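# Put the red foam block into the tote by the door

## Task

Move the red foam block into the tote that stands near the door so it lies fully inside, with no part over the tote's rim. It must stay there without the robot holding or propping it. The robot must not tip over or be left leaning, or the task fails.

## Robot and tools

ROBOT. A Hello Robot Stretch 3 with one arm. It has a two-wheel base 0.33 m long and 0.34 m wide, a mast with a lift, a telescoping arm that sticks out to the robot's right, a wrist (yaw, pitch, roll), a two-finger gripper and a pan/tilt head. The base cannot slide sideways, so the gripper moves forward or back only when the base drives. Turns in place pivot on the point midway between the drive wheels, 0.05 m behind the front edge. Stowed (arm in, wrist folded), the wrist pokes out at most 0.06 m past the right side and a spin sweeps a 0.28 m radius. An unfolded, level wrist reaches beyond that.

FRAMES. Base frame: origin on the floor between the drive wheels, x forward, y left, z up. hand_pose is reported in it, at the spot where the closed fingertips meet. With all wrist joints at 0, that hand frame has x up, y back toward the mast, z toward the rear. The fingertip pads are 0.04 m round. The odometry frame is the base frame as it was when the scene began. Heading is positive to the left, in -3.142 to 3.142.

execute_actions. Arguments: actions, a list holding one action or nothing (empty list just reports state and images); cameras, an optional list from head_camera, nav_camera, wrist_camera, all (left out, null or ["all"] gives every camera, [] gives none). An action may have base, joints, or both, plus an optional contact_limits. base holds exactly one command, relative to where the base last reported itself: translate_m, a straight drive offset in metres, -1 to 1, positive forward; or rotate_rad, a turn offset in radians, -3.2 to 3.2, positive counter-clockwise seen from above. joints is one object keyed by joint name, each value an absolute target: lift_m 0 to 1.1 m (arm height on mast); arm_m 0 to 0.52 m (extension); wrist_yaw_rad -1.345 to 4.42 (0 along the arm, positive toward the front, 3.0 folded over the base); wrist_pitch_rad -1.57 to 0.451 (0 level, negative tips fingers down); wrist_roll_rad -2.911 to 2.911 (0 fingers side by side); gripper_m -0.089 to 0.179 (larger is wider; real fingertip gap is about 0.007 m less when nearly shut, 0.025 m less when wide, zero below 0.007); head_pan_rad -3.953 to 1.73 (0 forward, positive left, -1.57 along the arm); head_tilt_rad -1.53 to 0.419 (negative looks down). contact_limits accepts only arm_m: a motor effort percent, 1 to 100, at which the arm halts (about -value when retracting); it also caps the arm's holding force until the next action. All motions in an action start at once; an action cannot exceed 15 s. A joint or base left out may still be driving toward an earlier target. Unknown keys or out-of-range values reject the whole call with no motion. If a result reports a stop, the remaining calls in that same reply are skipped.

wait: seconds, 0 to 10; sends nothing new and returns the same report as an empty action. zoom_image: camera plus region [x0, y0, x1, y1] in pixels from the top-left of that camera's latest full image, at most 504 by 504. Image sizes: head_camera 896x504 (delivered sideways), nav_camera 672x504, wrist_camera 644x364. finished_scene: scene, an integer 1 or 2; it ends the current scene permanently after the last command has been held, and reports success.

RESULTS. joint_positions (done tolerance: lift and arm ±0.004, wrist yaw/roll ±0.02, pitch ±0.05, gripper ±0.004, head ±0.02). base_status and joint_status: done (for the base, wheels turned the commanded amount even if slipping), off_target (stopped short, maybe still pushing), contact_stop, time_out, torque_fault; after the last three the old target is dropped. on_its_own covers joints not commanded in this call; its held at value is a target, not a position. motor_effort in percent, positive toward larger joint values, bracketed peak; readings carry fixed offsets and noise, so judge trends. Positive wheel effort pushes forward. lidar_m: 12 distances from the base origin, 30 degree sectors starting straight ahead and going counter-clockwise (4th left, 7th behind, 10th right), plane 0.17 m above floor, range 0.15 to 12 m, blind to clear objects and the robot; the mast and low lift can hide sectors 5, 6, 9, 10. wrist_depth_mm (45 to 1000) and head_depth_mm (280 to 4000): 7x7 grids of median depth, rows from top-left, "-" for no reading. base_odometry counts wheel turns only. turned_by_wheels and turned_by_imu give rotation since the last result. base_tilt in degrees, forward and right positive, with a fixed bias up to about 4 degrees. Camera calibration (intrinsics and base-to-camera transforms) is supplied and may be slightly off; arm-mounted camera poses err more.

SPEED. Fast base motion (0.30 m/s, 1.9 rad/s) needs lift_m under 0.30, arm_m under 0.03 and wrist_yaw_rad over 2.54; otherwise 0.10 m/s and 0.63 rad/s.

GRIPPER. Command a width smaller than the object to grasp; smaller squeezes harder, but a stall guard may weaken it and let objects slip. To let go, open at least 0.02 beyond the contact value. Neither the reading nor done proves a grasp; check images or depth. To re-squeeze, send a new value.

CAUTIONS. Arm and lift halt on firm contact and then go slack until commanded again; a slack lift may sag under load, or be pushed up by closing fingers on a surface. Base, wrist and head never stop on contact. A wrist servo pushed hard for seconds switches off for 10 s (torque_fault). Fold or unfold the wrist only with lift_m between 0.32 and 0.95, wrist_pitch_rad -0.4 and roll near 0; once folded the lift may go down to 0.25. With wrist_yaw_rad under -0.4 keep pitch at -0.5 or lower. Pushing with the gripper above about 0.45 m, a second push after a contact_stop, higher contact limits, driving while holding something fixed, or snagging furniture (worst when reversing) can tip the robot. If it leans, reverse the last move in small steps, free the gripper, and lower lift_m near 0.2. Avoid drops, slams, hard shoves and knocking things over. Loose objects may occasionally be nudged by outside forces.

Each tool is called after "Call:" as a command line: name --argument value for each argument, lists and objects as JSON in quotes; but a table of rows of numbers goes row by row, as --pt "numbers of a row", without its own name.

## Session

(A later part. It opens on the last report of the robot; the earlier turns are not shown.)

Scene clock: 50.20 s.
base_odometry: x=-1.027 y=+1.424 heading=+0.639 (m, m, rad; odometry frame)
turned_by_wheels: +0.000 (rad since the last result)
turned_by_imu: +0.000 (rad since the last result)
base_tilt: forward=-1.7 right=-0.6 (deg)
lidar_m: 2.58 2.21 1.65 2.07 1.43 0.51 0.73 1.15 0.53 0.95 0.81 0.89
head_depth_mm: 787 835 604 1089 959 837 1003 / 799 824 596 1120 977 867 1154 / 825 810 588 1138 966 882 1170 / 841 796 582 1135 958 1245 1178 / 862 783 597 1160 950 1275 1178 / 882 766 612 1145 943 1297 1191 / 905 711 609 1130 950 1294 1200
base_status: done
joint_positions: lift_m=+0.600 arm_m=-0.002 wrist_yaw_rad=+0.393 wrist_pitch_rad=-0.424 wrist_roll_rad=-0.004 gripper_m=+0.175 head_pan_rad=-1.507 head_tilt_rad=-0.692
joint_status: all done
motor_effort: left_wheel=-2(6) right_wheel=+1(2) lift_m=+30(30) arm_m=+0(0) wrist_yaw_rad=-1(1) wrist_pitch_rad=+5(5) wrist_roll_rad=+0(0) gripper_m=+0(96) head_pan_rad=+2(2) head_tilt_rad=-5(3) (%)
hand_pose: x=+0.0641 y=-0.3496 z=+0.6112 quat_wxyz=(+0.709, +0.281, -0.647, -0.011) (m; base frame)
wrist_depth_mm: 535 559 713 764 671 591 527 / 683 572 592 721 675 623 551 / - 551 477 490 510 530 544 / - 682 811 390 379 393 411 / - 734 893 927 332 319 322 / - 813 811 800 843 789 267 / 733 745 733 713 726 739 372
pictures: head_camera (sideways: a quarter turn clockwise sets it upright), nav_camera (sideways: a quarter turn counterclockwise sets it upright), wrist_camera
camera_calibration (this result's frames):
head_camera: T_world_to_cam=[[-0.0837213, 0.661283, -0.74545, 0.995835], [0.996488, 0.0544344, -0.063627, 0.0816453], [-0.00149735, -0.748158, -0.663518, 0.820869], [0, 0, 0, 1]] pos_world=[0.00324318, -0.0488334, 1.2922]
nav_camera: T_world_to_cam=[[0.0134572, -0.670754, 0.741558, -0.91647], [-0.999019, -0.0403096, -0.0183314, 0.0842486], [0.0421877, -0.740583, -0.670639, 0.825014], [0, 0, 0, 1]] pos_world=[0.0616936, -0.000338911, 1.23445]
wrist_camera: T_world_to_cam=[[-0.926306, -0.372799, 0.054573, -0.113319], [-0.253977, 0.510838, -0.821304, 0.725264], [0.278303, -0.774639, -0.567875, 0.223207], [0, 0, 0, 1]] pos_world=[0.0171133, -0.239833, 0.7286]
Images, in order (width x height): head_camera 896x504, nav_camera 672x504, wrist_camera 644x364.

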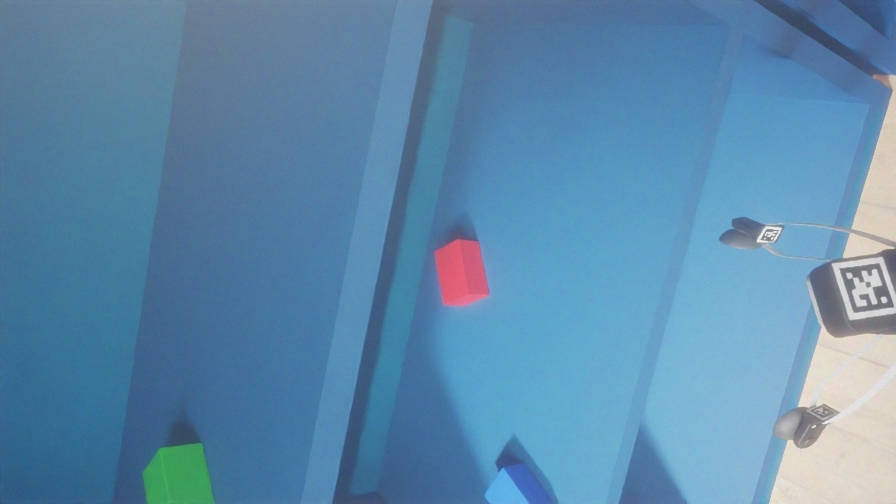

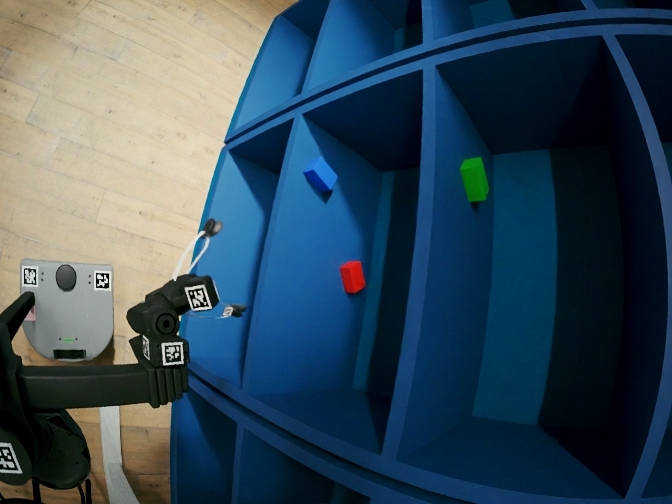

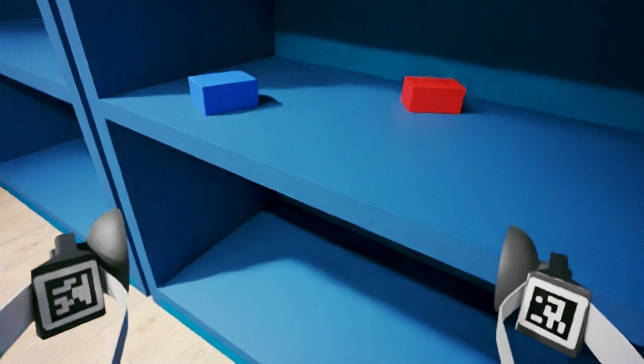

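Call:
execute_actions --actions '[{"joints": {"arm_m": 0.36}, "base": {"translate_m": -0.02}, "contact_limits": {"arm_m": 15}}]' --cameras '["wrist_camera", "head_camera"]'

Scene clock: 54.50 s.
base_odometry: x=-1.043 y=+1.412 heading=+0.639 (m, m, rad; odometry frame)
turned_by_wheels: +0.000 (rad since the last result)
turned_by_imu: -0.001 (rad since the last result)
base_tilt: forward=-1.7 right=-0.2 (deg)
lidar_m: 2.60 2.22 1.66 2.07 1.41 0.49 0.71 1.15 0.52 0.95 0.83 0.88
head_depth_mm: 782 830 604 998 932 830 1004 / 796 819 597 1123 984 866 - / 815 808 588 1140 - 1238 1169 / 837 797 582 1161 913 1242 1173 / 858 787 595 1153 949 1251 1180 / 881 768 612 1150 943 1280 1189 / 901 718 606 1131 940 1288 1184
base_status: done
joint_positions: lift_m=+0.600 arm_m=+0.360 wrist_yaw_rad=+0.391 wrist_pitch_rad=-0.424 wrist_roll_rad=-0.004 gripper_m=+0.175 head_pan_rad=-1.507 head_tilt_rad=-0.692
joint_status: all done
motor_effort: left_wheel=-2(5) right_wheel=+1(1) lift_m=+30(30) arm_m=+3(2) wrist_yaw_rad=+0(1) wrist_pitch_rad=+5(5) wrist_roll_rad=+0(0) gripper_m=+1(0) head_pan_rad=+2(3) head_tilt_rad=-2(3) (%)
contact_limits: arm_m 15 (drawing in: default 14, maximum 24; extending or still: default 22, maximum 35)
hand_pose: x=+0.0638 y=-0.7115 z=+0.6112 quat_wxyz=(+0.709, +0.280, -0.647, -0.011) (m; base frame)
wrist_depth_mm: 429 508 461 386 336 292 263 / 447 545 506 416 357 315 280 / 439 457 476 438 387 330 291 / 344 349 361 338 348 350 309 / 292 288 292 291 291 319 311 / - 244 245 249 255 259 265 / 201 208 212 214 220 219 225
pictures: head_camera (sideways: a quarter turn clockwise sets it upright), wrist_camera
camera_calibration (this result's frames):
head_camera: T_world_to_cam=[[-0.0837236, 0.661283, -0.74545, 0.995835], [0.996488, 0.0544379, -0.063627, 0.0816453], [-0.00149477, -0.748158, -0.663518, 0.820869], [0, 0, 0, 1]] pos_world=[0.00324335, -0.0488334, 1.2922]
wrist_camera: T_world_to_cam=[[-0.926827, -0.371502, 0.0545731, -0.247564], [-0.253266, 0.511201, -0.821298, 0.910292], [0.277216, -0.775022, -0.567884, -0.0572864], [0, 0, 0, 1]] pos_world=[0.0169774, -0.601711, 0.728599]
Images, in order (width x height): head_camera 896x504, wrist_camera 644x364.

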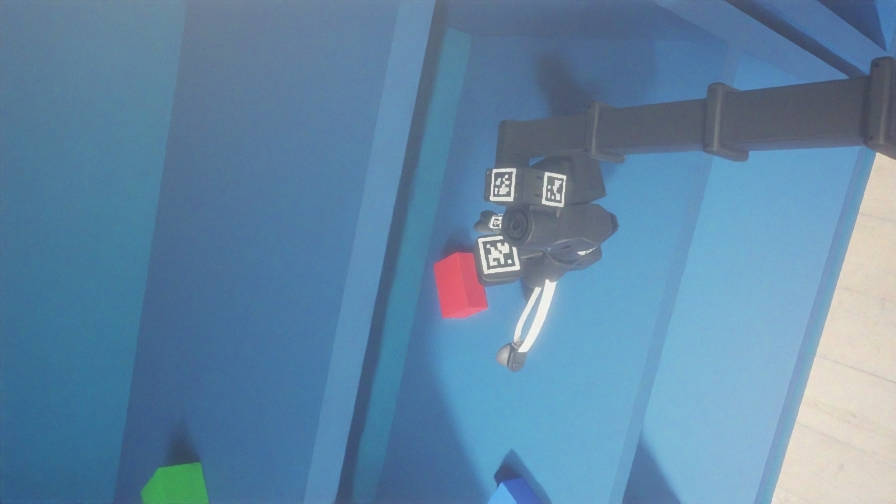

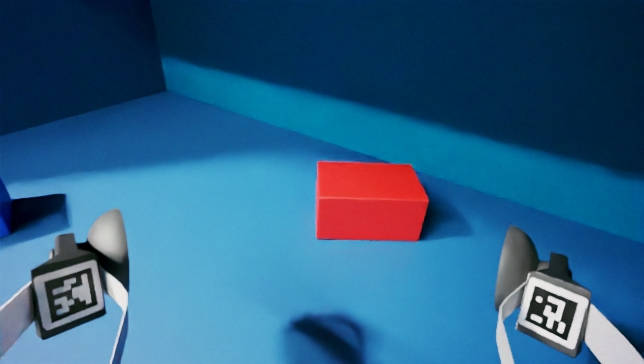

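Call:
execute_actions --actions '[{"joints": {"arm_m": 0.49}, "base": {"translate_m": -0.005}, "contact_limits": {"arm_m": 15}}]' --cameras '["wrist_camera", "head_camera"]'

Scene clock: 57.63 s.
base_odometry: x=-1.047 y=+1.409 heading=+0.639 (m, m, rad; odometry frame)
turned_by_wheels: +0.000 (rad since the last result)
turned_by_imu: -0.001 (rad since the last result)
base_tilt: forward=-1.7 right=-0.3 (deg)
lidar_m: 2.61 2.23 1.66 2.07 1.40 0.49 0.71 1.15 0.52 0.95 0.83 0.89
head_depth_mm: 781 827 604 969 908 823 992 / 798 822 595 1120 976 864 - / 820 806 588 558 964 880 1167 / 838 795 584 1139 960 1237 1171 / 857 785 596 1152 953 1259 1179 / 881 769 591 1143 948 1276 1192 / 895 721 608 1127 940 1285 1197
base_status: done
joint_positions: lift_m=+0.600 arm_m=+0.490 wrist_yaw_rad=+0.391 wrist_pitch_rad=-0.424 wrist_roll_rad=-0.004 gripper_m=+0.175 head_pan_rad=-1.507 head_tilt_rad=-0.692
joint_status: all done
motor_effort: left_wheel=-1(5) right_wheel=+1(2) lift_m=+30(30) arm_m=+3(3) wrist_yaw_rad=+0(1) wrist_pitch_rad=+5(5) wrist_roll_rad=+0(0) gripper_m=+0(1) head_pan_rad=+3(3) head_tilt_rad=-3(4) (%)
contact_limits: arm_m 15 (drawing in: default 14, maximum 24; extending or still: default 22, maximum 35)
hand_pose: x=+0.0638 y=-0.8415 z=+0.6112 quat_wxyz=(+0.709, +0.280, -0.647, -0.011) (m; base frame)
wrist_depth_mm: 411 364 297 249 216 190 171 / 428 407 324 272 230 201 178 / 423 423 354 291 247 214 190 / 343 352 357 319 265 228 200 / 290 287 289 295 280 243 210 / - 244 203 194 252 259 220 / 198 207 175 176 213 220 219
pictures: head_camera (sideways: a quarter turn clockwise sets it upright), wrist_camera
camera_calibration (this result's frames):
head_camera: T_world_to_cam=[[-0.0837238, 0.661283, -0.74545, 0.995835], [0.996488, 0.0544382, -0.063627, 0.0816453], [-0.0014945, -0.748159, -0.663518, 0.820869], [0, 0, 0, 1]] pos_world=[0.00324337, -0.0488334, 1.2922]
wrist_camera: T_world_to_cam=[[-0.926835, -0.371481, 0.0545732, -0.295847], [-0.253258, 0.511217, -0.82129, 0.976754], [0.277195, -0.775022, -0.567895, -0.158033], [0, 0, 0, 1]] pos_world=[0.0169751, -0.731715, 0.728598]
Images, in order (width x height): head_camera 896x504, wrist_camera 644x364.

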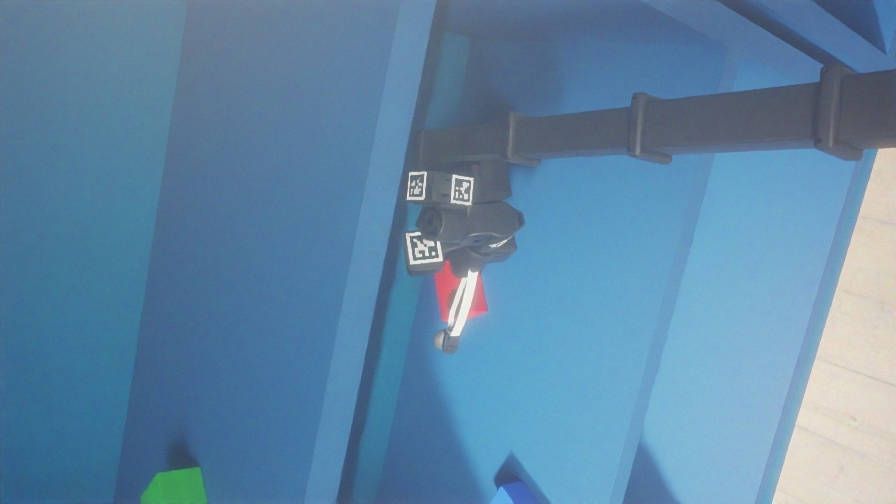

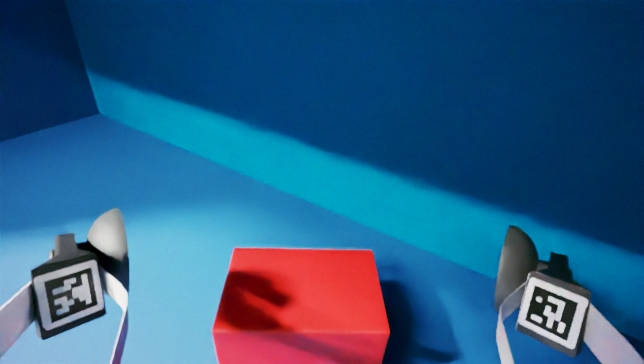

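Call:
execute_actions --actions '[{"joints": {"lift_m": 0.539}}]' --cameras '["wrist_camera", "head_camera"]'

Scene clock: 59.30 s.
base_odometry: x=-1.047 y=+1.409 heading=+0.639 (m, m, rad; odometry frame)
turned_by_wheels: +0.000 (rad since the last result)
turned_by_imu: +0.000 (rad since the last result)
base_tilt: forward=-1.5 right=-0.4 (deg)
lidar_m: 2.60 2.23 1.66 2.07 1.40 0.49 0.71 1.15 0.52 0.94 0.84 0.88
head_depth_mm: 779 828 606 975 911 822 997 / 801 824 596 1118 973 864 1011 / 819 809 588 1154 947 1060 1170 / 838 793 582 1165 938 1230 1172 / 854 781 593 1146 953 1258 1173 / 877 771 592 1134 941 1275 1189 / 899 722 609 1131 940 1290 1193
base_status: not commanded
joint_positions: lift_m=+0.539 arm_m=+0.490 wrist_yaw_rad=+0.391 wrist_pitch_rad=-0.424 wrist_roll_rad=-0.004 gripper_m=+0.175 head_pan_rad=-1.507 head_tilt_rad=-0.692
joint_status: all done
motor_effort: left_wheel=-2(2) right_wheel=+1(1) lift_m=+21(27) arm_m=+3(3) wrist_yaw_rad=-1(1) wrist_pitch_rad=+5(5) wrist_roll_rad=+0(0) gripper_m=+1(1) head_pan_rad=+2(2) head_tilt_rad=-3(4) (%)
hand_pose: x=+0.0638 y=-0.8415 z=+0.5506 quat_wxyz=(+0.709, +0.280, -0.647, -0.011) (m; base frame)
wrist_depth_mm: 411 362 296 249 218 190 169 / 403 390 318 274 228 202 179 / 311 318 322 292 247 216 188 / 238 246 179 174 250 225 199 / 202 202 139 141 196 221 207 / - 169 150 151 167 179 186 / 140 144 147 150 152 152 154
pictures: head_camera (sideways: a quarter turn clockwise sets it upright), wrist_camera
camera_calibration (this result's frames):
head_camera: T_world_to_cam=[[-0.0837238, 0.661283, -0.745449, 0.995835], [0.996488, 0.0544381, -0.063627, 0.0816453], [-0.0014946, -0.748158, -0.663519, 0.82087], [0, 0, 0, 1]] pos_world=[0.00324336, -0.0488334, 1.2922]
wrist_camera: T_world_to_cam=[[-0.926835, -0.371481, 0.0545733, -0.292542], [-0.253258, 0.511219, -0.821289, 0.927016], [0.277195, -0.77502, -0.567897, -0.192424], [0, 0, 0, 1]] pos_world=[0.0169751, -0.731715, 0.668036]
Images, in order (width x height): head_camera 896x504, wrist_camera 644x364.

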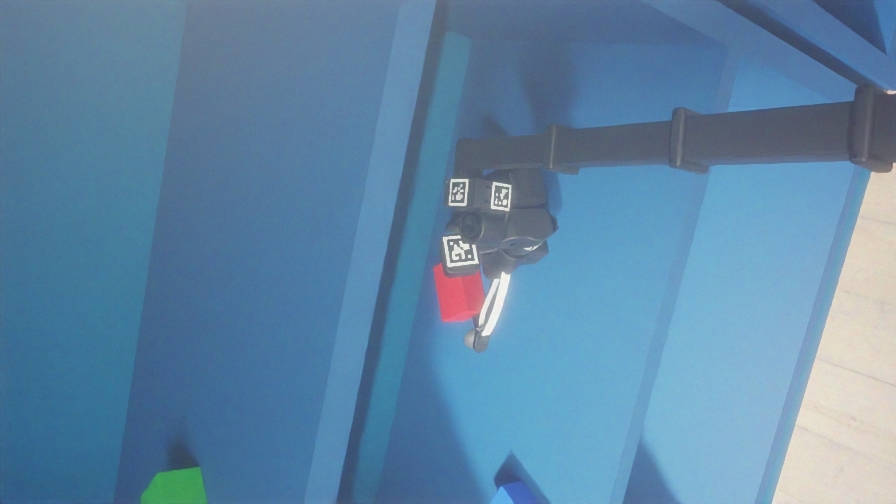

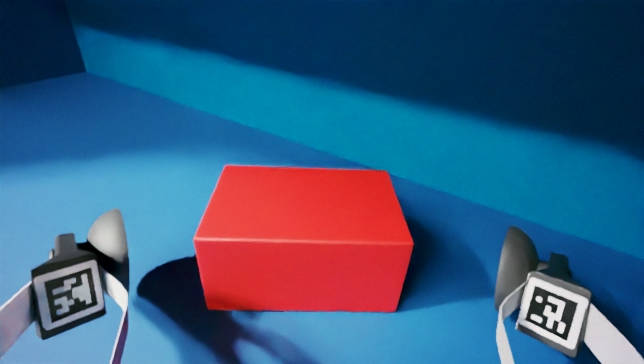

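Call:
execute_actions --actions '[{"joints": {"gripper_m": 0.05}}]' --cameras '["wrist_camera"]'

Scene clock: 61.27 s.
base_odometry: x=-1.047 y=+1.409 heading=+0.639 (m, m, rad; odometry frame)
turned_by_wheels: +0.000 (rad since the last result)
turned_by_imu: -0.001 (rad since the last result)
base_tilt: forward=-1.7 right=-0.5 (deg)
lidar_m: 2.60 2.23 1.67 2.08 1.40 0.49 0.71 1.15 0.52 0.94 0.83 0.89
head_depth_mm: 780 828 604 973 914 820 995 / 797 824 595 1121 974 868 1007 / 817 810 588 1150 941 1061 1174 / 834 795 581 1170 935 1240 1171 / 856 785 598 1150 953 1266 1184 / 873 772 593 1133 942 1272 1190 / 900 722 609 1129 938 1281 1194
base_status: not commanded
joint_positions: lift_m=+0.539 arm_m=+0.490 wrist_yaw_rad=+0.391 wrist_pitch_rad=-0.425 wrist_roll_rad=-0.004 gripper_m=+0.051 head_pan_rad=-1.507 head_tilt_rad=-0.692
joint_status: all done
motor_effort: left_wheel=-1(1) right_wheel=+1(1) lift_m=+21(21) arm_m=+3(3) wrist_yaw_rad=-1(1) wrist_pitch_rad=+5(5) wrist_roll_rad=+0(0) gripper_m=-18(98) head_pan_rad=+2(2) head_tilt_rad=-4(3) (%)
hand_pose: x=+0.0637 y=-0.8413 z=+0.5503 quat_wxyz=(+0.709, +0.281, -0.647, -0.012) (m; base frame)
wrist_depth_mm: 410 360 294 249 217 191 170 / 409 391 323 270 229 201 179 / 309 316 321 291 249 213 188 / 236 243 227 172 248 227 199 / 195 199 137 141 146 217 207 / 165 171 146 149 153 180 183 / 146 143 147 149 151 151 157
pictures: wrist_camera
camera_calibration (this result's frames):
wrist_camera: T_world_to_cam=[[-0.926806, -0.371553, 0.0545869, -0.292596], [-0.253697, 0.512283, -0.82049, 0.92714], [0.276891, -0.774284, -0.569048, -0.191182], [0, 0, 0, 1]] pos_world=[0.0169698, -0.731702, 0.66789]
Images, in order (width x height): wrist_camera 644x364.

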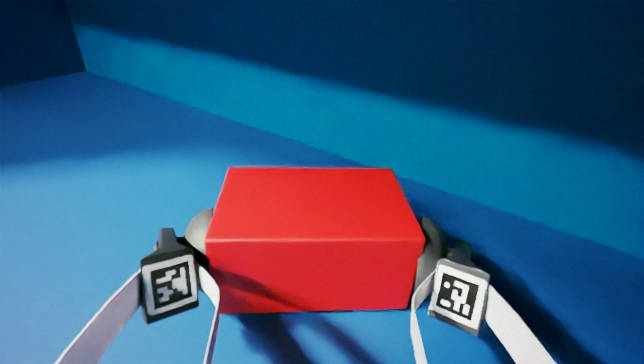

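Gripped. Lift a little, then confirm.

Call:
execute_actions --actions '[{"joints": {"lift_m": 0.575}}]' --cameras '["wrist_camera"]'

Scene clock: 62.50 s.
base_odometry: x=-1.047 y=+1.409 heading=+0.639 (m, m, rad; odometry frame)
turned_by_wheels: +0.000 (rad since the last result)
turned_by_imu: +0.000 (rad since the last result)
base_tilt: forward=-1.7 right=-0.4 (deg)
lidar_m: 2.60 2.22 1.66 2.07 1.40 0.49 0.71 1.15 0.52 0.95 0.84 0.88
head_depth_mm: 779 830 604 975 911 819 999 / 797 820 596 1113 979 865 - / 818 806 589 1143 954 1061 1170 / 834 796 579 1160 955 1232 1161 / 856 783 595 1118 953 1253 1177 / 879 768 592 1143 944 1270 1196 / 898 722 608 1133 941 1284 1194
base_status: not commanded
joint_positions: lift_m=+0.575 arm_m=+0.490 wrist_yaw_rad=+0.391 wrist_pitch_rad=-0.426 wrist_roll_rad=-0.004 gripper_m=+0.051 head_pan_rad=-1.507 head_tilt_rad=-0.692
joint_status: all done
motor_effort: left_wheel=-2(1) right_wheel=+1(1) lift_m=+30(31) arm_m=+3(3) wrist_yaw_rad=-1(1) wrist_pitch_rad=+6(6) wrist_roll_rad=+0(0) gripper_m=-18(17) head_pan_rad=+3(3) head_tilt_rad=-3(3) (%)
hand_pose: x=+0.0636 y=-0.8412 z=+0.5856 quat_wxyz=(+0.709, +0.281, -0.647, -0.012) (m; base frame)
wrist_depth_mm: 405 361 294 251 214 190 171 / 427 404 323 269 232 202 178 / 387 392 353 291 246 214 188 / 300 306 283 172 255 227 199 / 244 252 137 139 146 241 212 / 206 215 146 149 152 230 220 / 184 181 185 187 188 189 197
pictures: wrist_camera
camera_calibration (this result's frames):
wrist_camera: T_world_to_cam=[[-0.926783, -0.371607, 0.0545976, -0.294578], [-0.254035, 0.513102, -0.819874, 0.956379], [0.276656, -0.773715, -0.569935, -0.169966], [0, 0, 0, 1]] pos_world=[0.0169656, -0.731692, 0.703324]
Images, in order (width x height): wrist_camera 644x364.

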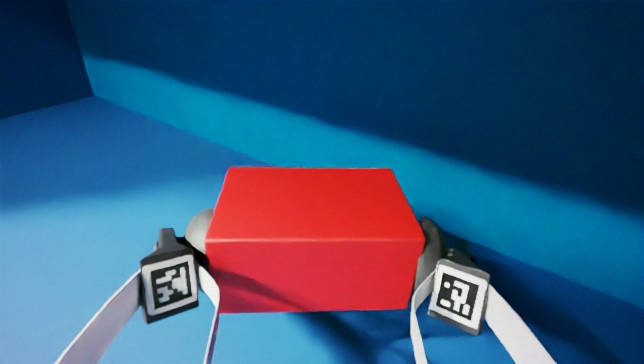

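Call:
execute_actions --actions '[{"joints": {"arm_m": 0.0, "head_pan_rad": 0.0, "head_tilt_rad": -0.75}, "contact_limits": {"arm_m": 20}}]' --cameras '["wrist_camera", "head_camera", "nav_camera"]'

Scene clock: 67.50 s.
base_odometry: x=-1.047 y=+1.409 heading=+0.639 (m, m, rad; odometry frame)
turned_by_wheels: +0.000 (rad since the last result)
turned_by_imu: -0.001 (rad since the last result)
base_tilt: forward=-1.7 right=-0.4 (deg)
lidar_m: 2.61 2.23 1.66 2.07 1.40 0.49 0.71 1.15 0.52 0.95 0.83 0.88
head_depth_mm: 2282 2585 2444 1949 1603 1383 1213 / 2309 2576 2372 1928 1610 1376 1208 / 2353 2652 2368 1905 1593 1372 1195 / 2389 2731 2341 1893 1576 1356 1187 / 2451 2699 2326 1861 1584 1336 1180 / 2494 2723 2296 1862 1561 1350 1176 / 2519 2758 2245 1831 1537 1334 1168
base_status: not commanded
joint_positions: lift_m=+0.575 arm_m=+0.000 wrist_yaw_rad=+0.391 wrist_pitch_rad=-0.427 wrist_roll_rad=-0.004 gripper_m=+0.051 head_pan_rad=-0.007 head_tilt_rad=-0.741
joint_status: all done
motor_effort: left_wheel=-1(1) right_wheel=+1(1) lift_m=+30(30) arm_m=-1(1) wrist_yaw_rad=-1(1) wrist_pitch_rad=+6(6) wrist_roll_rad=+0(0) gripper_m=-17(18) head_pan_rad=+3(38) head_tilt_rad=-4(8) (%)
contact_limits: arm_m 20 (drawing in: default 14, maximum 24; extending or still: default 22, maximum 35)
hand_pose: x=+0.0636 y=-0.3517 z=+0.5855 quat_wxyz=(+0.709, +0.281, -0.647, -0.012) (m; base frame)
wrist_depth_mm: 521 586 757 751 664 578 517 / 596 550 518 609 652 607 542 / - 596 430 428 444 463 473 / - 707 392 174 319 344 353 / 932 752 137 140 146 284 281 / 837 836 146 149 152 759 251 / 759 726 719 694 688 683 540
pictures: head_camera (sideways: a quarter turn clockwise sets it upright), nav_camera (sideways: a quarter turn counterclockwise sets it upright), wrist_camera
camera_calibration (this result's frames):
head_camera: T_world_to_cam=[[-0.701088, -0.0363415, -0.712149, 0.956201], [0.0132887, 0.997861, -0.0640039, 0.0881296], [0.712951, -0.0543359, -0.699105, 0.862798], [0, 0, 0, 1]] pos_world=[0.0540764, -0.0063104, 1.28978]
nav_camera: T_world_to_cam=[[0.705354, -0.034416, 0.708019, -0.876982], [-0.0315339, -0.999355, -0.0171624, 0.0768239], [0.708153, -0.010221, -0.705985, 0.866924], [0, 0, 0, 1]] pos_world=[0.00709002, 0.0554529, 1.23427]
wrist_camera: T_world_to_cam=[[-0.926774, -0.371631, 0.0546025, -0.112711], [-0.254187, 0.513471, -0.819595, 0.705105], [0.27655, -0.773459, -0.570335, 0.209031], [0, 0, 0, 1]] pos_world=[0.0169636, -0.242261, 0.703273]
Images, in order (width x height): head_camera 896x504, nav_camera 672x504, wrist_camera 644x364.

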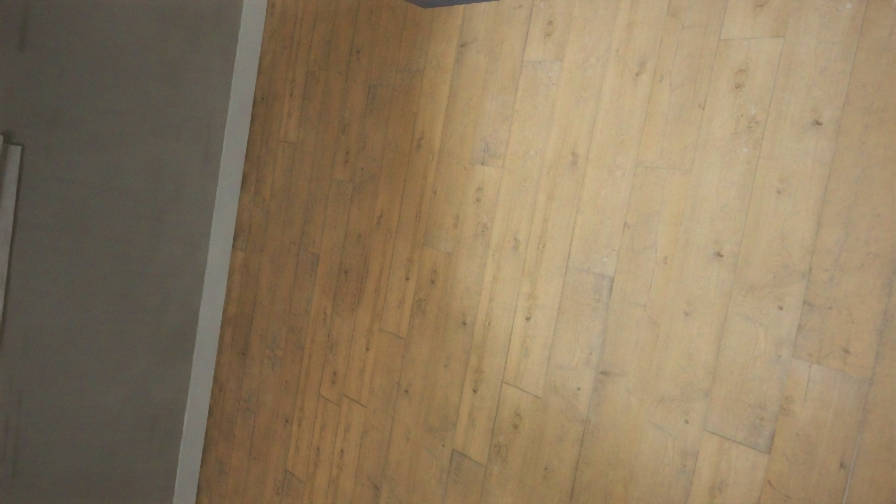

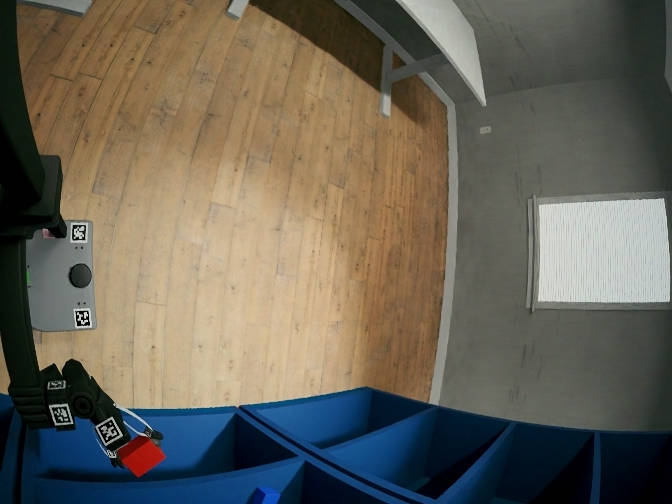

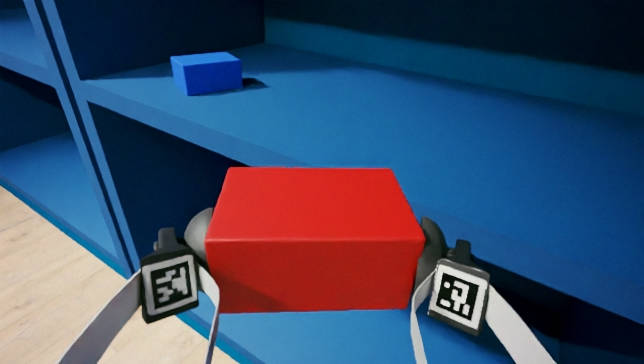

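Call:
execute_actions --actions '[{"joints": {"wrist_yaw_rad": 2.7, "lift_m": 0.36}, "base": {"rotate_rad": -0.147}}]' --cameras '["wrist_camera", "nav_camera"]'

Call:
execute_actions --actions '[{"joints": {"lift_m": 0.285}, "base": {"translate_m": 0.12}}]' --cameras '["wrist_camera", "nav_camera"]'

Scene clock: 71.00 s.
base_odometry: x=-1.047 y=+1.409 heading=+0.492 (m, m, rad; odometry frame)
turned_by_wheels: -0.147 (rad since the last result)
turned_by_imu: -0.149 (rad since the last result)
base_tilt: forward=-1.8 right=-0.5 (deg)
lidar_m: 2.60 2.23 2.13 1.66 1.58 0.49 0.49 0.71 0.52 0.75 0.92 0.83
head_depth_mm: 2312 2538 1830 1838 1556 1333 1210 / 2348 2650 2392 1937 1606 1377 1203 / 2354 2660 2372 1912 1587 1372 1200 / 2352 2664 2345 1891 1577 1358 1195 / 2366 2662 2315 1864 1563 1343 1186 / 2369 2635 2312 1842 1550 1347 1169 / 2374 2635 2270 1841 1544 1334 1168
base_status: done
joint_positions: lift_m=+0.360 arm_m=+0.000 wrist_yaw_rad=+2.697 wrist_pitch_rad=-0.427 wrist_roll_rad=-0.004 gripper_m=+0.051 head_pan_rad=-0.007 head_tilt_rad=-0.741
joint_status: all done
motor_effort: left_wheel=+3(7) right_wheel=-3(3) lift_m=+21(27) arm_m=-1(1) wrist_yaw_rad=+2(1) wrist_pitch_rad=+6(6) wrist_roll_rad=+0(0) gripper_m=-18(18) head_pan_rad=+3(3) head_tilt_rad=-4(4) (%)
hand_pose: x=+0.0747 y=+0.0564 z=+0.3709 quat_wxyz=(+0.299, +0.705, -0.005, +0.643) (m; base frame)
wrist_depth_mm: - - - - - - - / - - - - - - - / - - - - - - - / 872 868 805 173 896 998 - / 704 696 137 139 146 772 802 / - 609 146 149 152 651 647 / - 508 525 530 539 544 551
pictures: nav_camera (sideways: a quarter turn counterclockwise sets it upright), wrist_camera
camera_calibration (this result's frames):
nav_camera: T_world_to_cam=[[0.70538, -0.034391, 0.707995, -0.87695], [-0.0314988, -0.999356, -0.0171616, 0.0768226], [0.708129, -0.0101956, -0.706009, 0.866956], [0, 0, 0, 1]] pos_world=[0.00708571, 0.055453, 1.23427]
wrist_camera: T_world_to_cam=[[0.897319, -0.437992, 0.0546072, -0.0716135], [-0.210285, -0.532994, -0.819572, 0.378213], [0.388071, 0.723934, -0.570368, 0.30652], [0, 0, 0, 1]] pos_world=[0.0248411, -0.051681, 0.488713]
Images, in order (width x height): nav_camera 672x504, wrist_camera 644x364.

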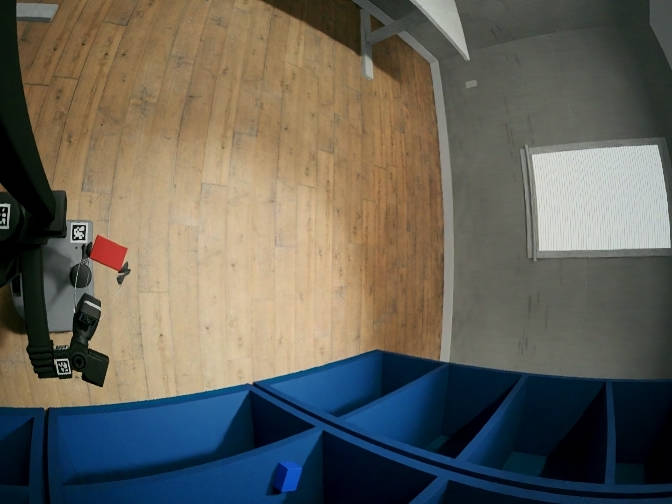

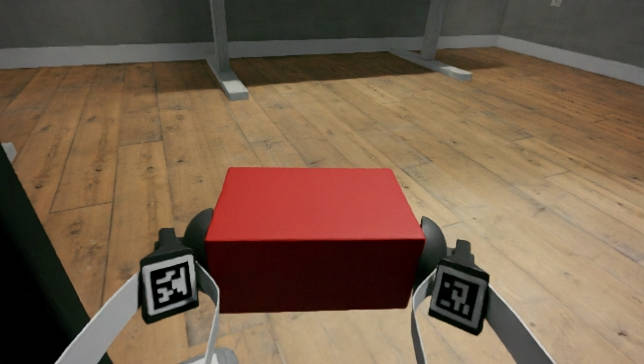

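Scene clock: 73.40 s.
base_odometry: x=-0.942 y=+1.465 heading=+0.492 (m, m, rad; odometry frame)
turned_by_wheels: +0.000 (rad since the last result)
turned_by_imu: +0.000 (rad since the last result)
base_tilt: forward=-1.8 right=-0.3 (deg)
lidar_m: 2.49 2.61 2.12 1.64 1.29 0.85 0.60 1.30 0.57 0.95 0.75 0.74
head_depth_mm: 2229 2467 1770 1830 1562 1355 1211 / 2226 2539 2402 1917 1591 1375 1208 / 2230 2528 2369 1910 1591 1373 1205 / 2259 2529 2350 1874 1595 1363 1196 / 2272 2568 2309 1871 1579 1350 1178 / 2248 2575 2270 1857 1557 1342 1172 / 2279 2569 2263 1822 1541 1326 1169
base_status: done
joint_positions: lift_m=+0.285 arm_m=+0.000 wrist_yaw_rad=+2.698 wrist_pitch_rad=-0.427 wrist_roll_rad=-0.004 gripper_m=+0.051 head_pan_rad=-0.007 head_tilt_rad=-0.742
joint_status: all done
motor_effort: left_wheel=+3(11) right_wheel=-2(4) lift_m=+22(19) arm_m=-1(1) wrist_yaw_rad=+1(2) wrist_pitch_rad=+6(6) wrist_roll_rad=+0(0) gripper_m=-17(17) head_pan_rad=+3(2) head_tilt_rad=-4(4) (%)
hand_pose: x=+0.0746 y=+0.0564 z=+0.2959 quat_wxyz=(+0.299, +0.705, -0.005, +0.643) (m; base frame)
wrist_depth_mm: - - - - - - - / - - - - - - - / 909 955 982 - - - - / 698 718 681 173 769 837 830 / 589 592 137 140 146 653 664 / - 521 146 150 152 547 550 / - - 452 451 448 453 472
pictures: nav_camera (sideways: a quarter turn counterclockwise sets it upright), wrist_camera
camera_calibration (this result's frames):
nav_camera: T_world_to_cam=[[0.706073, -0.0343153, 0.707307, -0.876058], [-0.0314013, -0.99936, -0.0171378, 0.076791], [0.707442, -0.0101098, -0.706699, 0.867858], [0, 0, 0, 1]] pos_world=[0.00701346, 0.0554536, 1.23427]
wrist_camera: T_world_to_cam=[[0.897546, -0.437526, 0.0546102, -0.0674458], [-0.210124, -0.533324, -0.819398, 0.316613], [0.387633, 0.723973, -0.570617, 0.263834], [0, 0, 0, 1]] pos_world=[0.0247928, -0.0516606, 0.413663]
Images, in order (width x height): nav_camera 672x504, wrist_camera 644x364.

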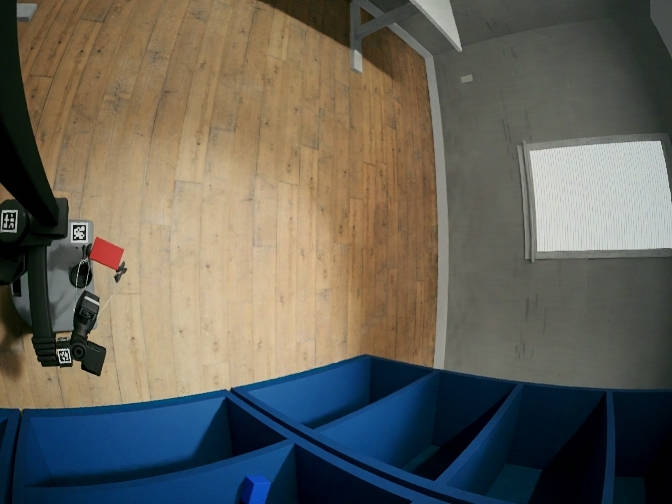

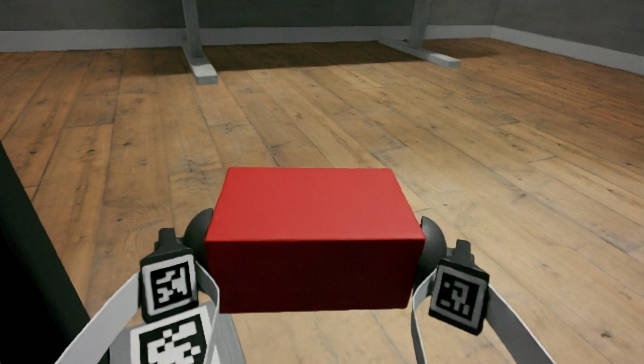

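Call:
execute_actions --actions '[{"base": {"translate_m": 1.0}}]' --cameras '["nav_camera"]'

Scene clock: 78.60 s.
base_odometry: x=-0.060 y=+1.938 heading=+0.493 (m, m, rad; odometry frame)
turned_by_wheels: +0.000 (rad since the last result)
turned_by_imu: +0.006 (rad since the last result)
base_tilt: forward=-1.6 right=-0.3 (deg)
lidar_m: 1.49 1.57 1.63 2.03 2.13 2.05 1.60 1.35 0.64 0.99 0.73 1.53
head_depth_mm: 1300 1477 1696 1872 1633 1381 1207 / 1304 1470 1702 1863 1608 1375 1204 / 1313 1487 1699 1877 1589 1361 1196 / 1314 1489 1732 1873 1578 1352 1196 / 1316 1496 1749 1882 1564 1338 1181 / 1315 1500 1746 1863 1559 1338 1184 / 1329 1503 1754 1827 1538 1314 1180
base_status: done
joint_positions: lift_m=+0.285 arm_m=+0.000 wrist_yaw_rad=+2.698 wrist_pitch_rad=-0.427 wrist_roll_rad=-0.004 gripper_m=+0.051 head_pan_rad=-0.007 head_tilt_rad=-0.742
joint_status: not commanded
motor_effort: left_wheel=+2(12) right_wheel=-1(4) lift_m=+22(22) arm_m=-1(1) wrist_yaw_rad=+1(1) wrist_pitch_rad=+6(6) wrist_roll_rad=+0(0) gripper_m=-18(18) head_pan_rad=+3(2) head_tilt_rad=-4(3) (%)
hand_pose: x=+0.0746 y=+0.0564 z=+0.2958 quat_wxyz=(+0.299, +0.705, -0.005, +0.643) (m; base frame)
wrist_depth_mm: - - - - - - - / - - - - - - - / 906 939 989 - - - - / 718 717 681 173 787 843 850 / 587 598 137 140 146 645 673 / - 513 146 149 152 546 550 / - - 450 448 455 458 474
pictures: nav_camera (sideways: a quarter turn counterclockwise sets it upright)
camera_calibration (this result's frames):
nav_camera: T_world_to_cam=[[0.706198, -0.034283, 0.707184, -0.875898], [-0.0313574, -0.999361, -0.0171335, 0.0767852], [0.707319, -0.0100758, -0.706822, 0.868019], [0, 0, 0, 1]] pos_world=[0.00699908, 0.0554537, 1.23427]
Images, in order (width x height): nav_camera 672x504.

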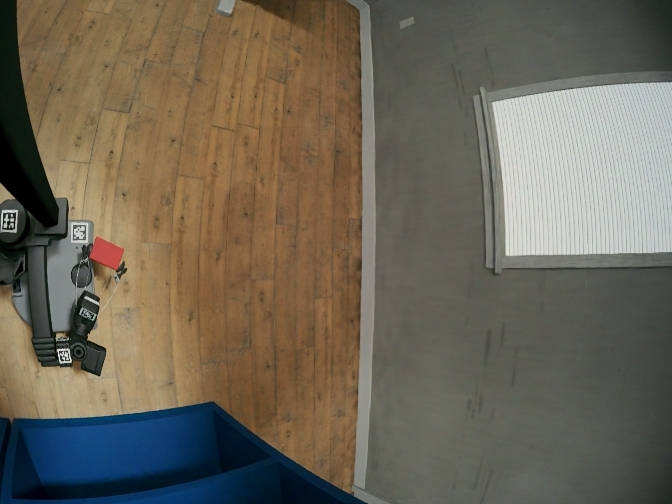

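Call:
execute_actions --actions '[{"base": {"translate_m": 0.92}}]' --cameras '["nav_camera"]'

Scene clock: 83.53 s.
base_odometry: x=+0.750 y=+2.373 heading=+0.493 (m, m, rad; odometry frame)
turned_by_wheels: +0.000 (rad since the last result)
turned_by_imu: +0.006 (rad since the last result)
base_tilt: forward=-1.8 right=-0.4 (deg)
lidar_m: 0.57 0.60 0.86 1.60 1.61 2.33 2.29 1.40 0.71 1.80 0.77 0.58
head_depth_mm: 467 526 605 710 861 1094 1218 / 469 528 609 716 871 1100 1209 / 469 532 610 721 877 1114 1204 / 457 525 602 688 882 1130 1199 / 467 530 612 679 895 1144 1178 / 472 535 619 686 902 1152 1171 / 475 539 618 719 902 1167 1175
base_status: done
joint_positions: lift_m=+0.285 arm_m=+0.000 wrist_yaw_rad=+2.698 wrist_pitch_rad=-0.427 wrist_roll_rad=-0.004 gripper_m=+0.051 head_pan_rad=-0.007 head_tilt_rad=-0.742
joint_status: not commanded
motor_effort: left_wheel=+2(10) right_wheel=-1(2) lift_m=+22(22) arm_m=-1(1) wrist_yaw_rad=+1(1) wrist_pitch_rad=+6(6) wrist_roll_rad=+0(0) gripper_m=-17(18) head_pan_rad=+2(3) head_tilt_rad=-3(3) (%)
hand_pose: x=+0.0746 y=+0.0564 z=+0.2958 quat_wxyz=(+0.299, +0.705, -0.005, +0.643) (m; base frame)
wrist_depth_mm: - - - - 793 585 463 / - - - - 801 588 470 / 894 969 982 - 877 617 479 / 727 745 691 173 748 628 484 / 601 594 137 139 146 626 508 / - 515 146 150 153 557 495 / - - 445 451 455 456 474
pictures: nav_camera (sideways: a quarter turn counterclockwise sets it upright)
camera_calibration (this result's frames):
nav_camera: T_world_to_cam=[[0.70625, -0.0342708, 0.707132, -0.875831], [-0.031341, -0.999362, -0.0171317, 0.0767827], [0.707268, -0.0100629, -0.706874, 0.868086], [0, 0, 0, 1]] pos_world=[0.00699317, 0.0554537, 1.23427]
Images, in order (width x height): nav_camera 672x504.

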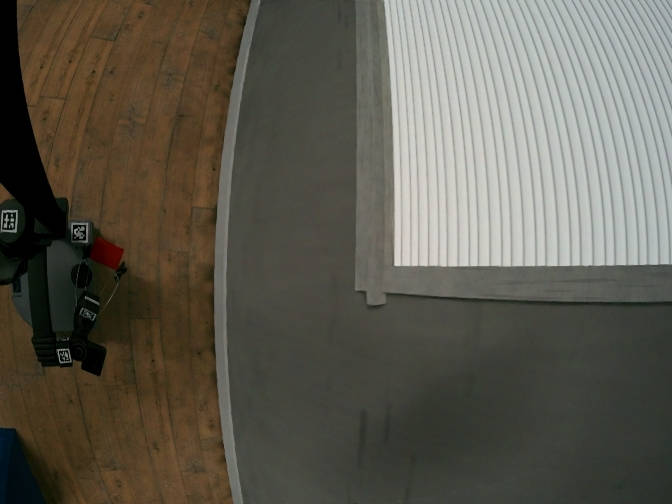

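Call:
execute_actions --actions '[{"base": {"rotate_rad": -1.59}, "joints": {"head_tilt_rad": -0.5}}]' --cameras '["nav_camera", "head_camera"]'

Scene clock: 86.03 s.
base_odometry: x=+0.750 y=+2.373 heading=-1.097 (m, m, rad; odometry frame)
turned_by_wheels: -1.590 (rad since the last result)
turned_by_imu: -1.601 (rad since the last result)
base_tilt: forward=-1.6 right=-0.6 (deg)
lidar_m: 1.84 0.78 0.59 0.57 0.60 0.85 1.60 1.60 2.31 2.28 1.40 0.71
head_depth_mm: 2398 2666 2924 2600 1196 1152 1114 / 2439 2648 2899 2647 2023 1614 1347 / 2446 2650 2910 2614 2009 1601 1344 / 2414 2681 2948 2578 2001 1594 1334 / 2431 2645 2946 2577 1944 1598 1328 / 2395 2585 2792 2441 1941 1571 1321 / 1662 1740 1804 1818 1843 1559 1305
base_status: done
joint_positions: lift_m=+0.285 arm_m=+0.000 wrist_yaw_rad=+2.698 wrist_pitch_rad=-0.427 wrist_roll_rad=-0.004 gripper_m=+0.051 head_pan_rad=-0.007 head_tilt_rad=-0.507
joint_status: all done
motor_effort: left_wheel=+3(11) right_wheel=-2(5) lift_m=+22(22) arm_m=-1(1) wrist_yaw_rad=+2(1) wrist_pitch_rad=+6(6) wrist_roll_rad=+0(0) gripper_m=-18(18) head_pan_rad=+2(3) head_tilt_rad=+4(19) (%)
hand_pose: x=+0.0746 y=+0.0564 z=+0.2958 quat_wxyz=(+0.299, +0.705, -0.005, +0.643) (m; base frame)
wrist_depth_mm: 476 513 569 630 712 805 959 / 496 541 613 682 803 907 - / 537 597 672 744 835 978 - / 574 628 655 172 752 825 833 / 577 602 137 139 146 652 664 / - 514 147 150 153 545 556 / - - 444 453 456 455 472
pictures: head_camera (sideways: a quarter turn clockwise sets it upright), nav_camera (sideways: a quarter turn counterclockwise sets it upright)
camera_calibration (this result's frames):
head_camera: T_world_to_cam=[[-0.517086, -0.037817, -0.855098, 1.14142], [0.0276278, 0.997766, -0.0608333, 0.0839333], [0.855488, -0.0550804, -0.514886, 0.62228], [0, 0, 0, 1]] pos_world=[0.0555409, -0.00630514, 1.30154]
nav_camera: T_world_to_cam=[[0.522201, -0.0329449, 0.852186, -1.06379], [-0.0265784, -0.999397, -0.0223493, 0.0835524], [0.852408, -0.0109789, -0.522762, 0.627696], [0, 0, 0, 1]] pos_world=[0.0226808, 0.055347, 1.23655]
Images, in order (width x height): head_camera 896x504, nav_camera 672x504.

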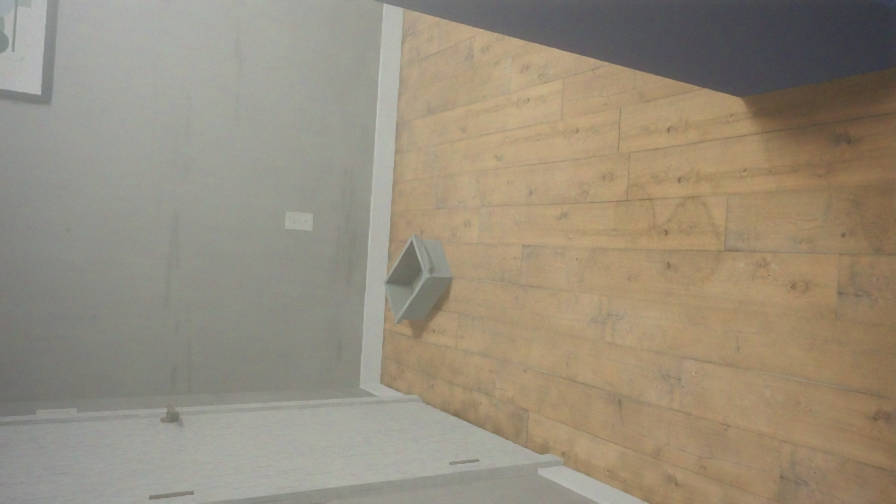

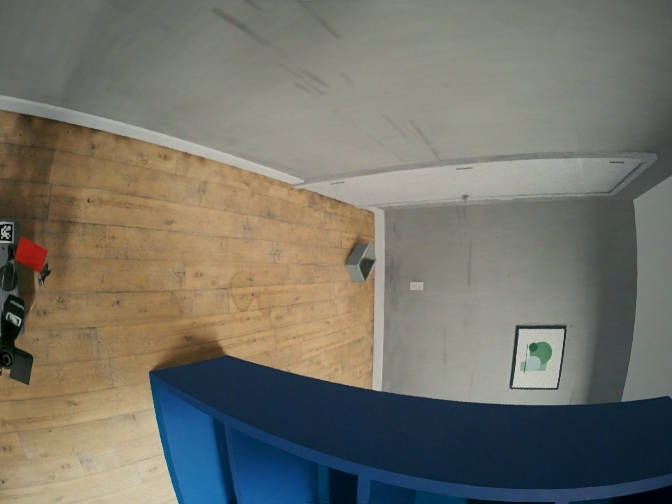

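Call:
zoom_image --camera "head_camera" --region '[340, 200, 500, 360]'

Region (340, 200, 500, 360) of head_camera's 896x504 image, scaled by 3.150, with more detail than that image has.

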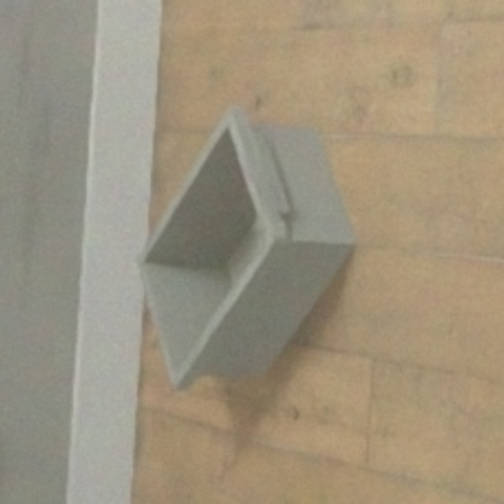

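Call:
execute_actions --actions '[{"base": {"translate_m": 1.0}, "joints": {"head_tilt_rad": -0.75}}]' --cameras '["nav_camera", "head_camera"]'

Scene clock: 92.47 s.
base_odometry: x=+1.206 y=+1.483 heading=-1.097 (m, m, rad; odometry frame)
turned_by_wheels: +0.000 (rad since the last result)
turned_by_imu: +0.006 (rad since the last result)
base_tilt: forward=-1.7 right=-0.6 (deg)
lidar_m: 1.72 0.71 0.54 0.52 0.55 0.78 2.55 0.59 0.45 0.44 2.41 1.82
head_depth_mm: 1558 1773 2043 1938 1616 1391 1211 / 1577 1763 2053 1937 1609 1376 1213 / 1579 1796 2051 1908 1585 1374 1197 / 1595 1797 2060 1806 1575 1352 1189 / 1606 1798 2071 1818 1577 1351 1185 / 1592 1804 2057 1863 1542 1338 1185 / 1542 1624 1608 1709 1540 1337 1168
base_status: done
joint_positions: lift_m=+0.285 arm_m=+0.000 wrist_yaw_rad=+2.698 wrist_pitch_rad=-0.427 wrist_roll_rad=-0.004 gripper_m=+0.051 head_pan_rad=-0.007 head_tilt_rad=-0.742
joint_status: all done
motor_effort: left_wheel=+2(11) right_wheel=-1(4) lift_m=+22(22) arm_m=-1(1) wrist_yaw_rad=+1(1) wrist_pitch_rad=+6(6) wrist_roll_rad=+0(0) gripper_m=-17(17) head_pan_rad=+3(2) head_tilt_rad=-4(19) (%)
hand_pose: x=+0.0746 y=+0.0564 z=+0.2958 quat_wxyz=(+0.299, +0.705, -0.005, +0.643) (m; base frame)
wrist_depth_mm: 439 474 515 577 652 708 814 / 467 509 556 628 695 808 936 / 501 552 608 684 786 920 - / 542 583 610 173 734 801 836 / 561 594 137 139 146 655 675 / - 522 146 149 152 558 547 / - - 447 453 458 457 477
pictures: head_camera (sideways: a quarter turn clockwise sets it upright), nav_camera (sideways: a quarter turn counterclockwise sets it upright)
camera_calibration (this result's frames):
head_camera: T_world_to_cam=[[-0.701663, -0.0365926, -0.711569, 0.955449], [0.0128727, 0.997866, -0.064009, 0.0881386], [0.712393, -0.0540725, -0.699694, 0.863568], [0, 0, 0, 1]] pos_world=[0.0540687, -0.00629287, 1.28974]
nav_camera: T_world_to_cam=[[0.705951, -0.0341633, 0.707436, -0.876225], [-0.0311844, -0.999367, -0.0171422, 0.0767955], [0.707573, -0.00995936, -0.70657, 0.867689], [0, 0, 0, 1]] pos_world=[0.00701396, 0.0554537, 1.23427]
Images, in order (width x height): head_camera 896x504, nav_camera 672x504.

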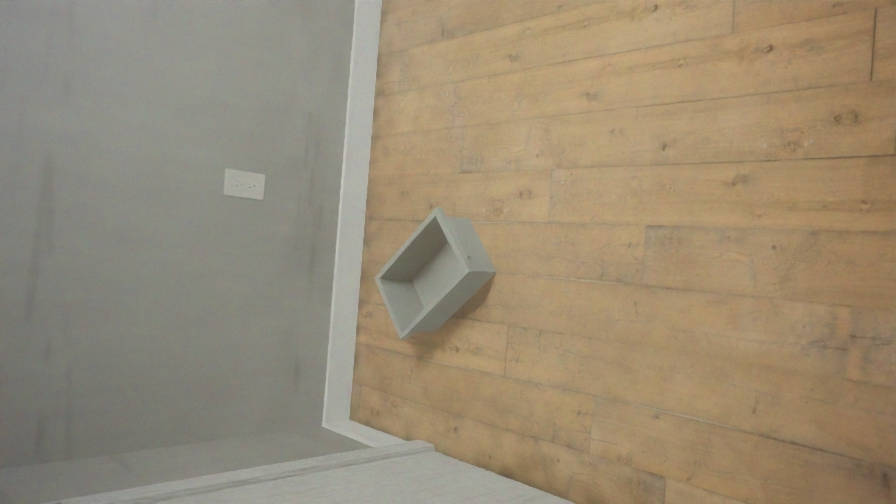

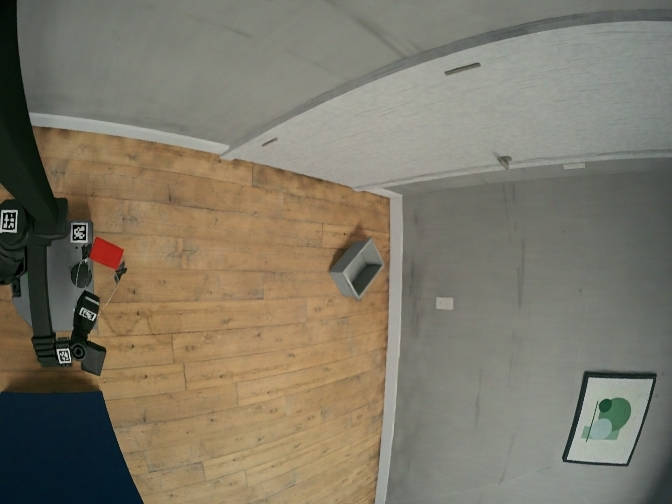

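Call:
zoom_image --camera "head_camera" --region '[355, 190, 515, 350]'

Region (355, 190, 515, 350) of head_camera's 896x504 image, scaled by 3.150, with more detail than that image has.

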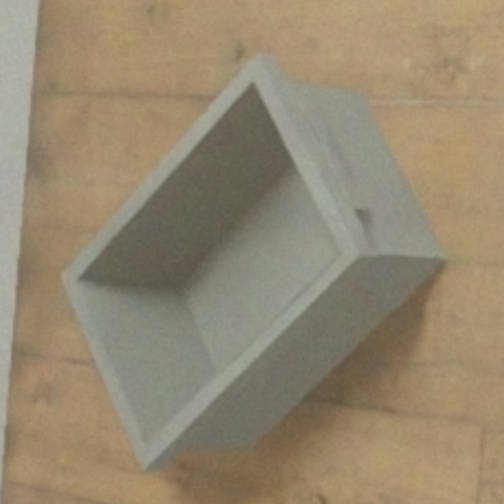

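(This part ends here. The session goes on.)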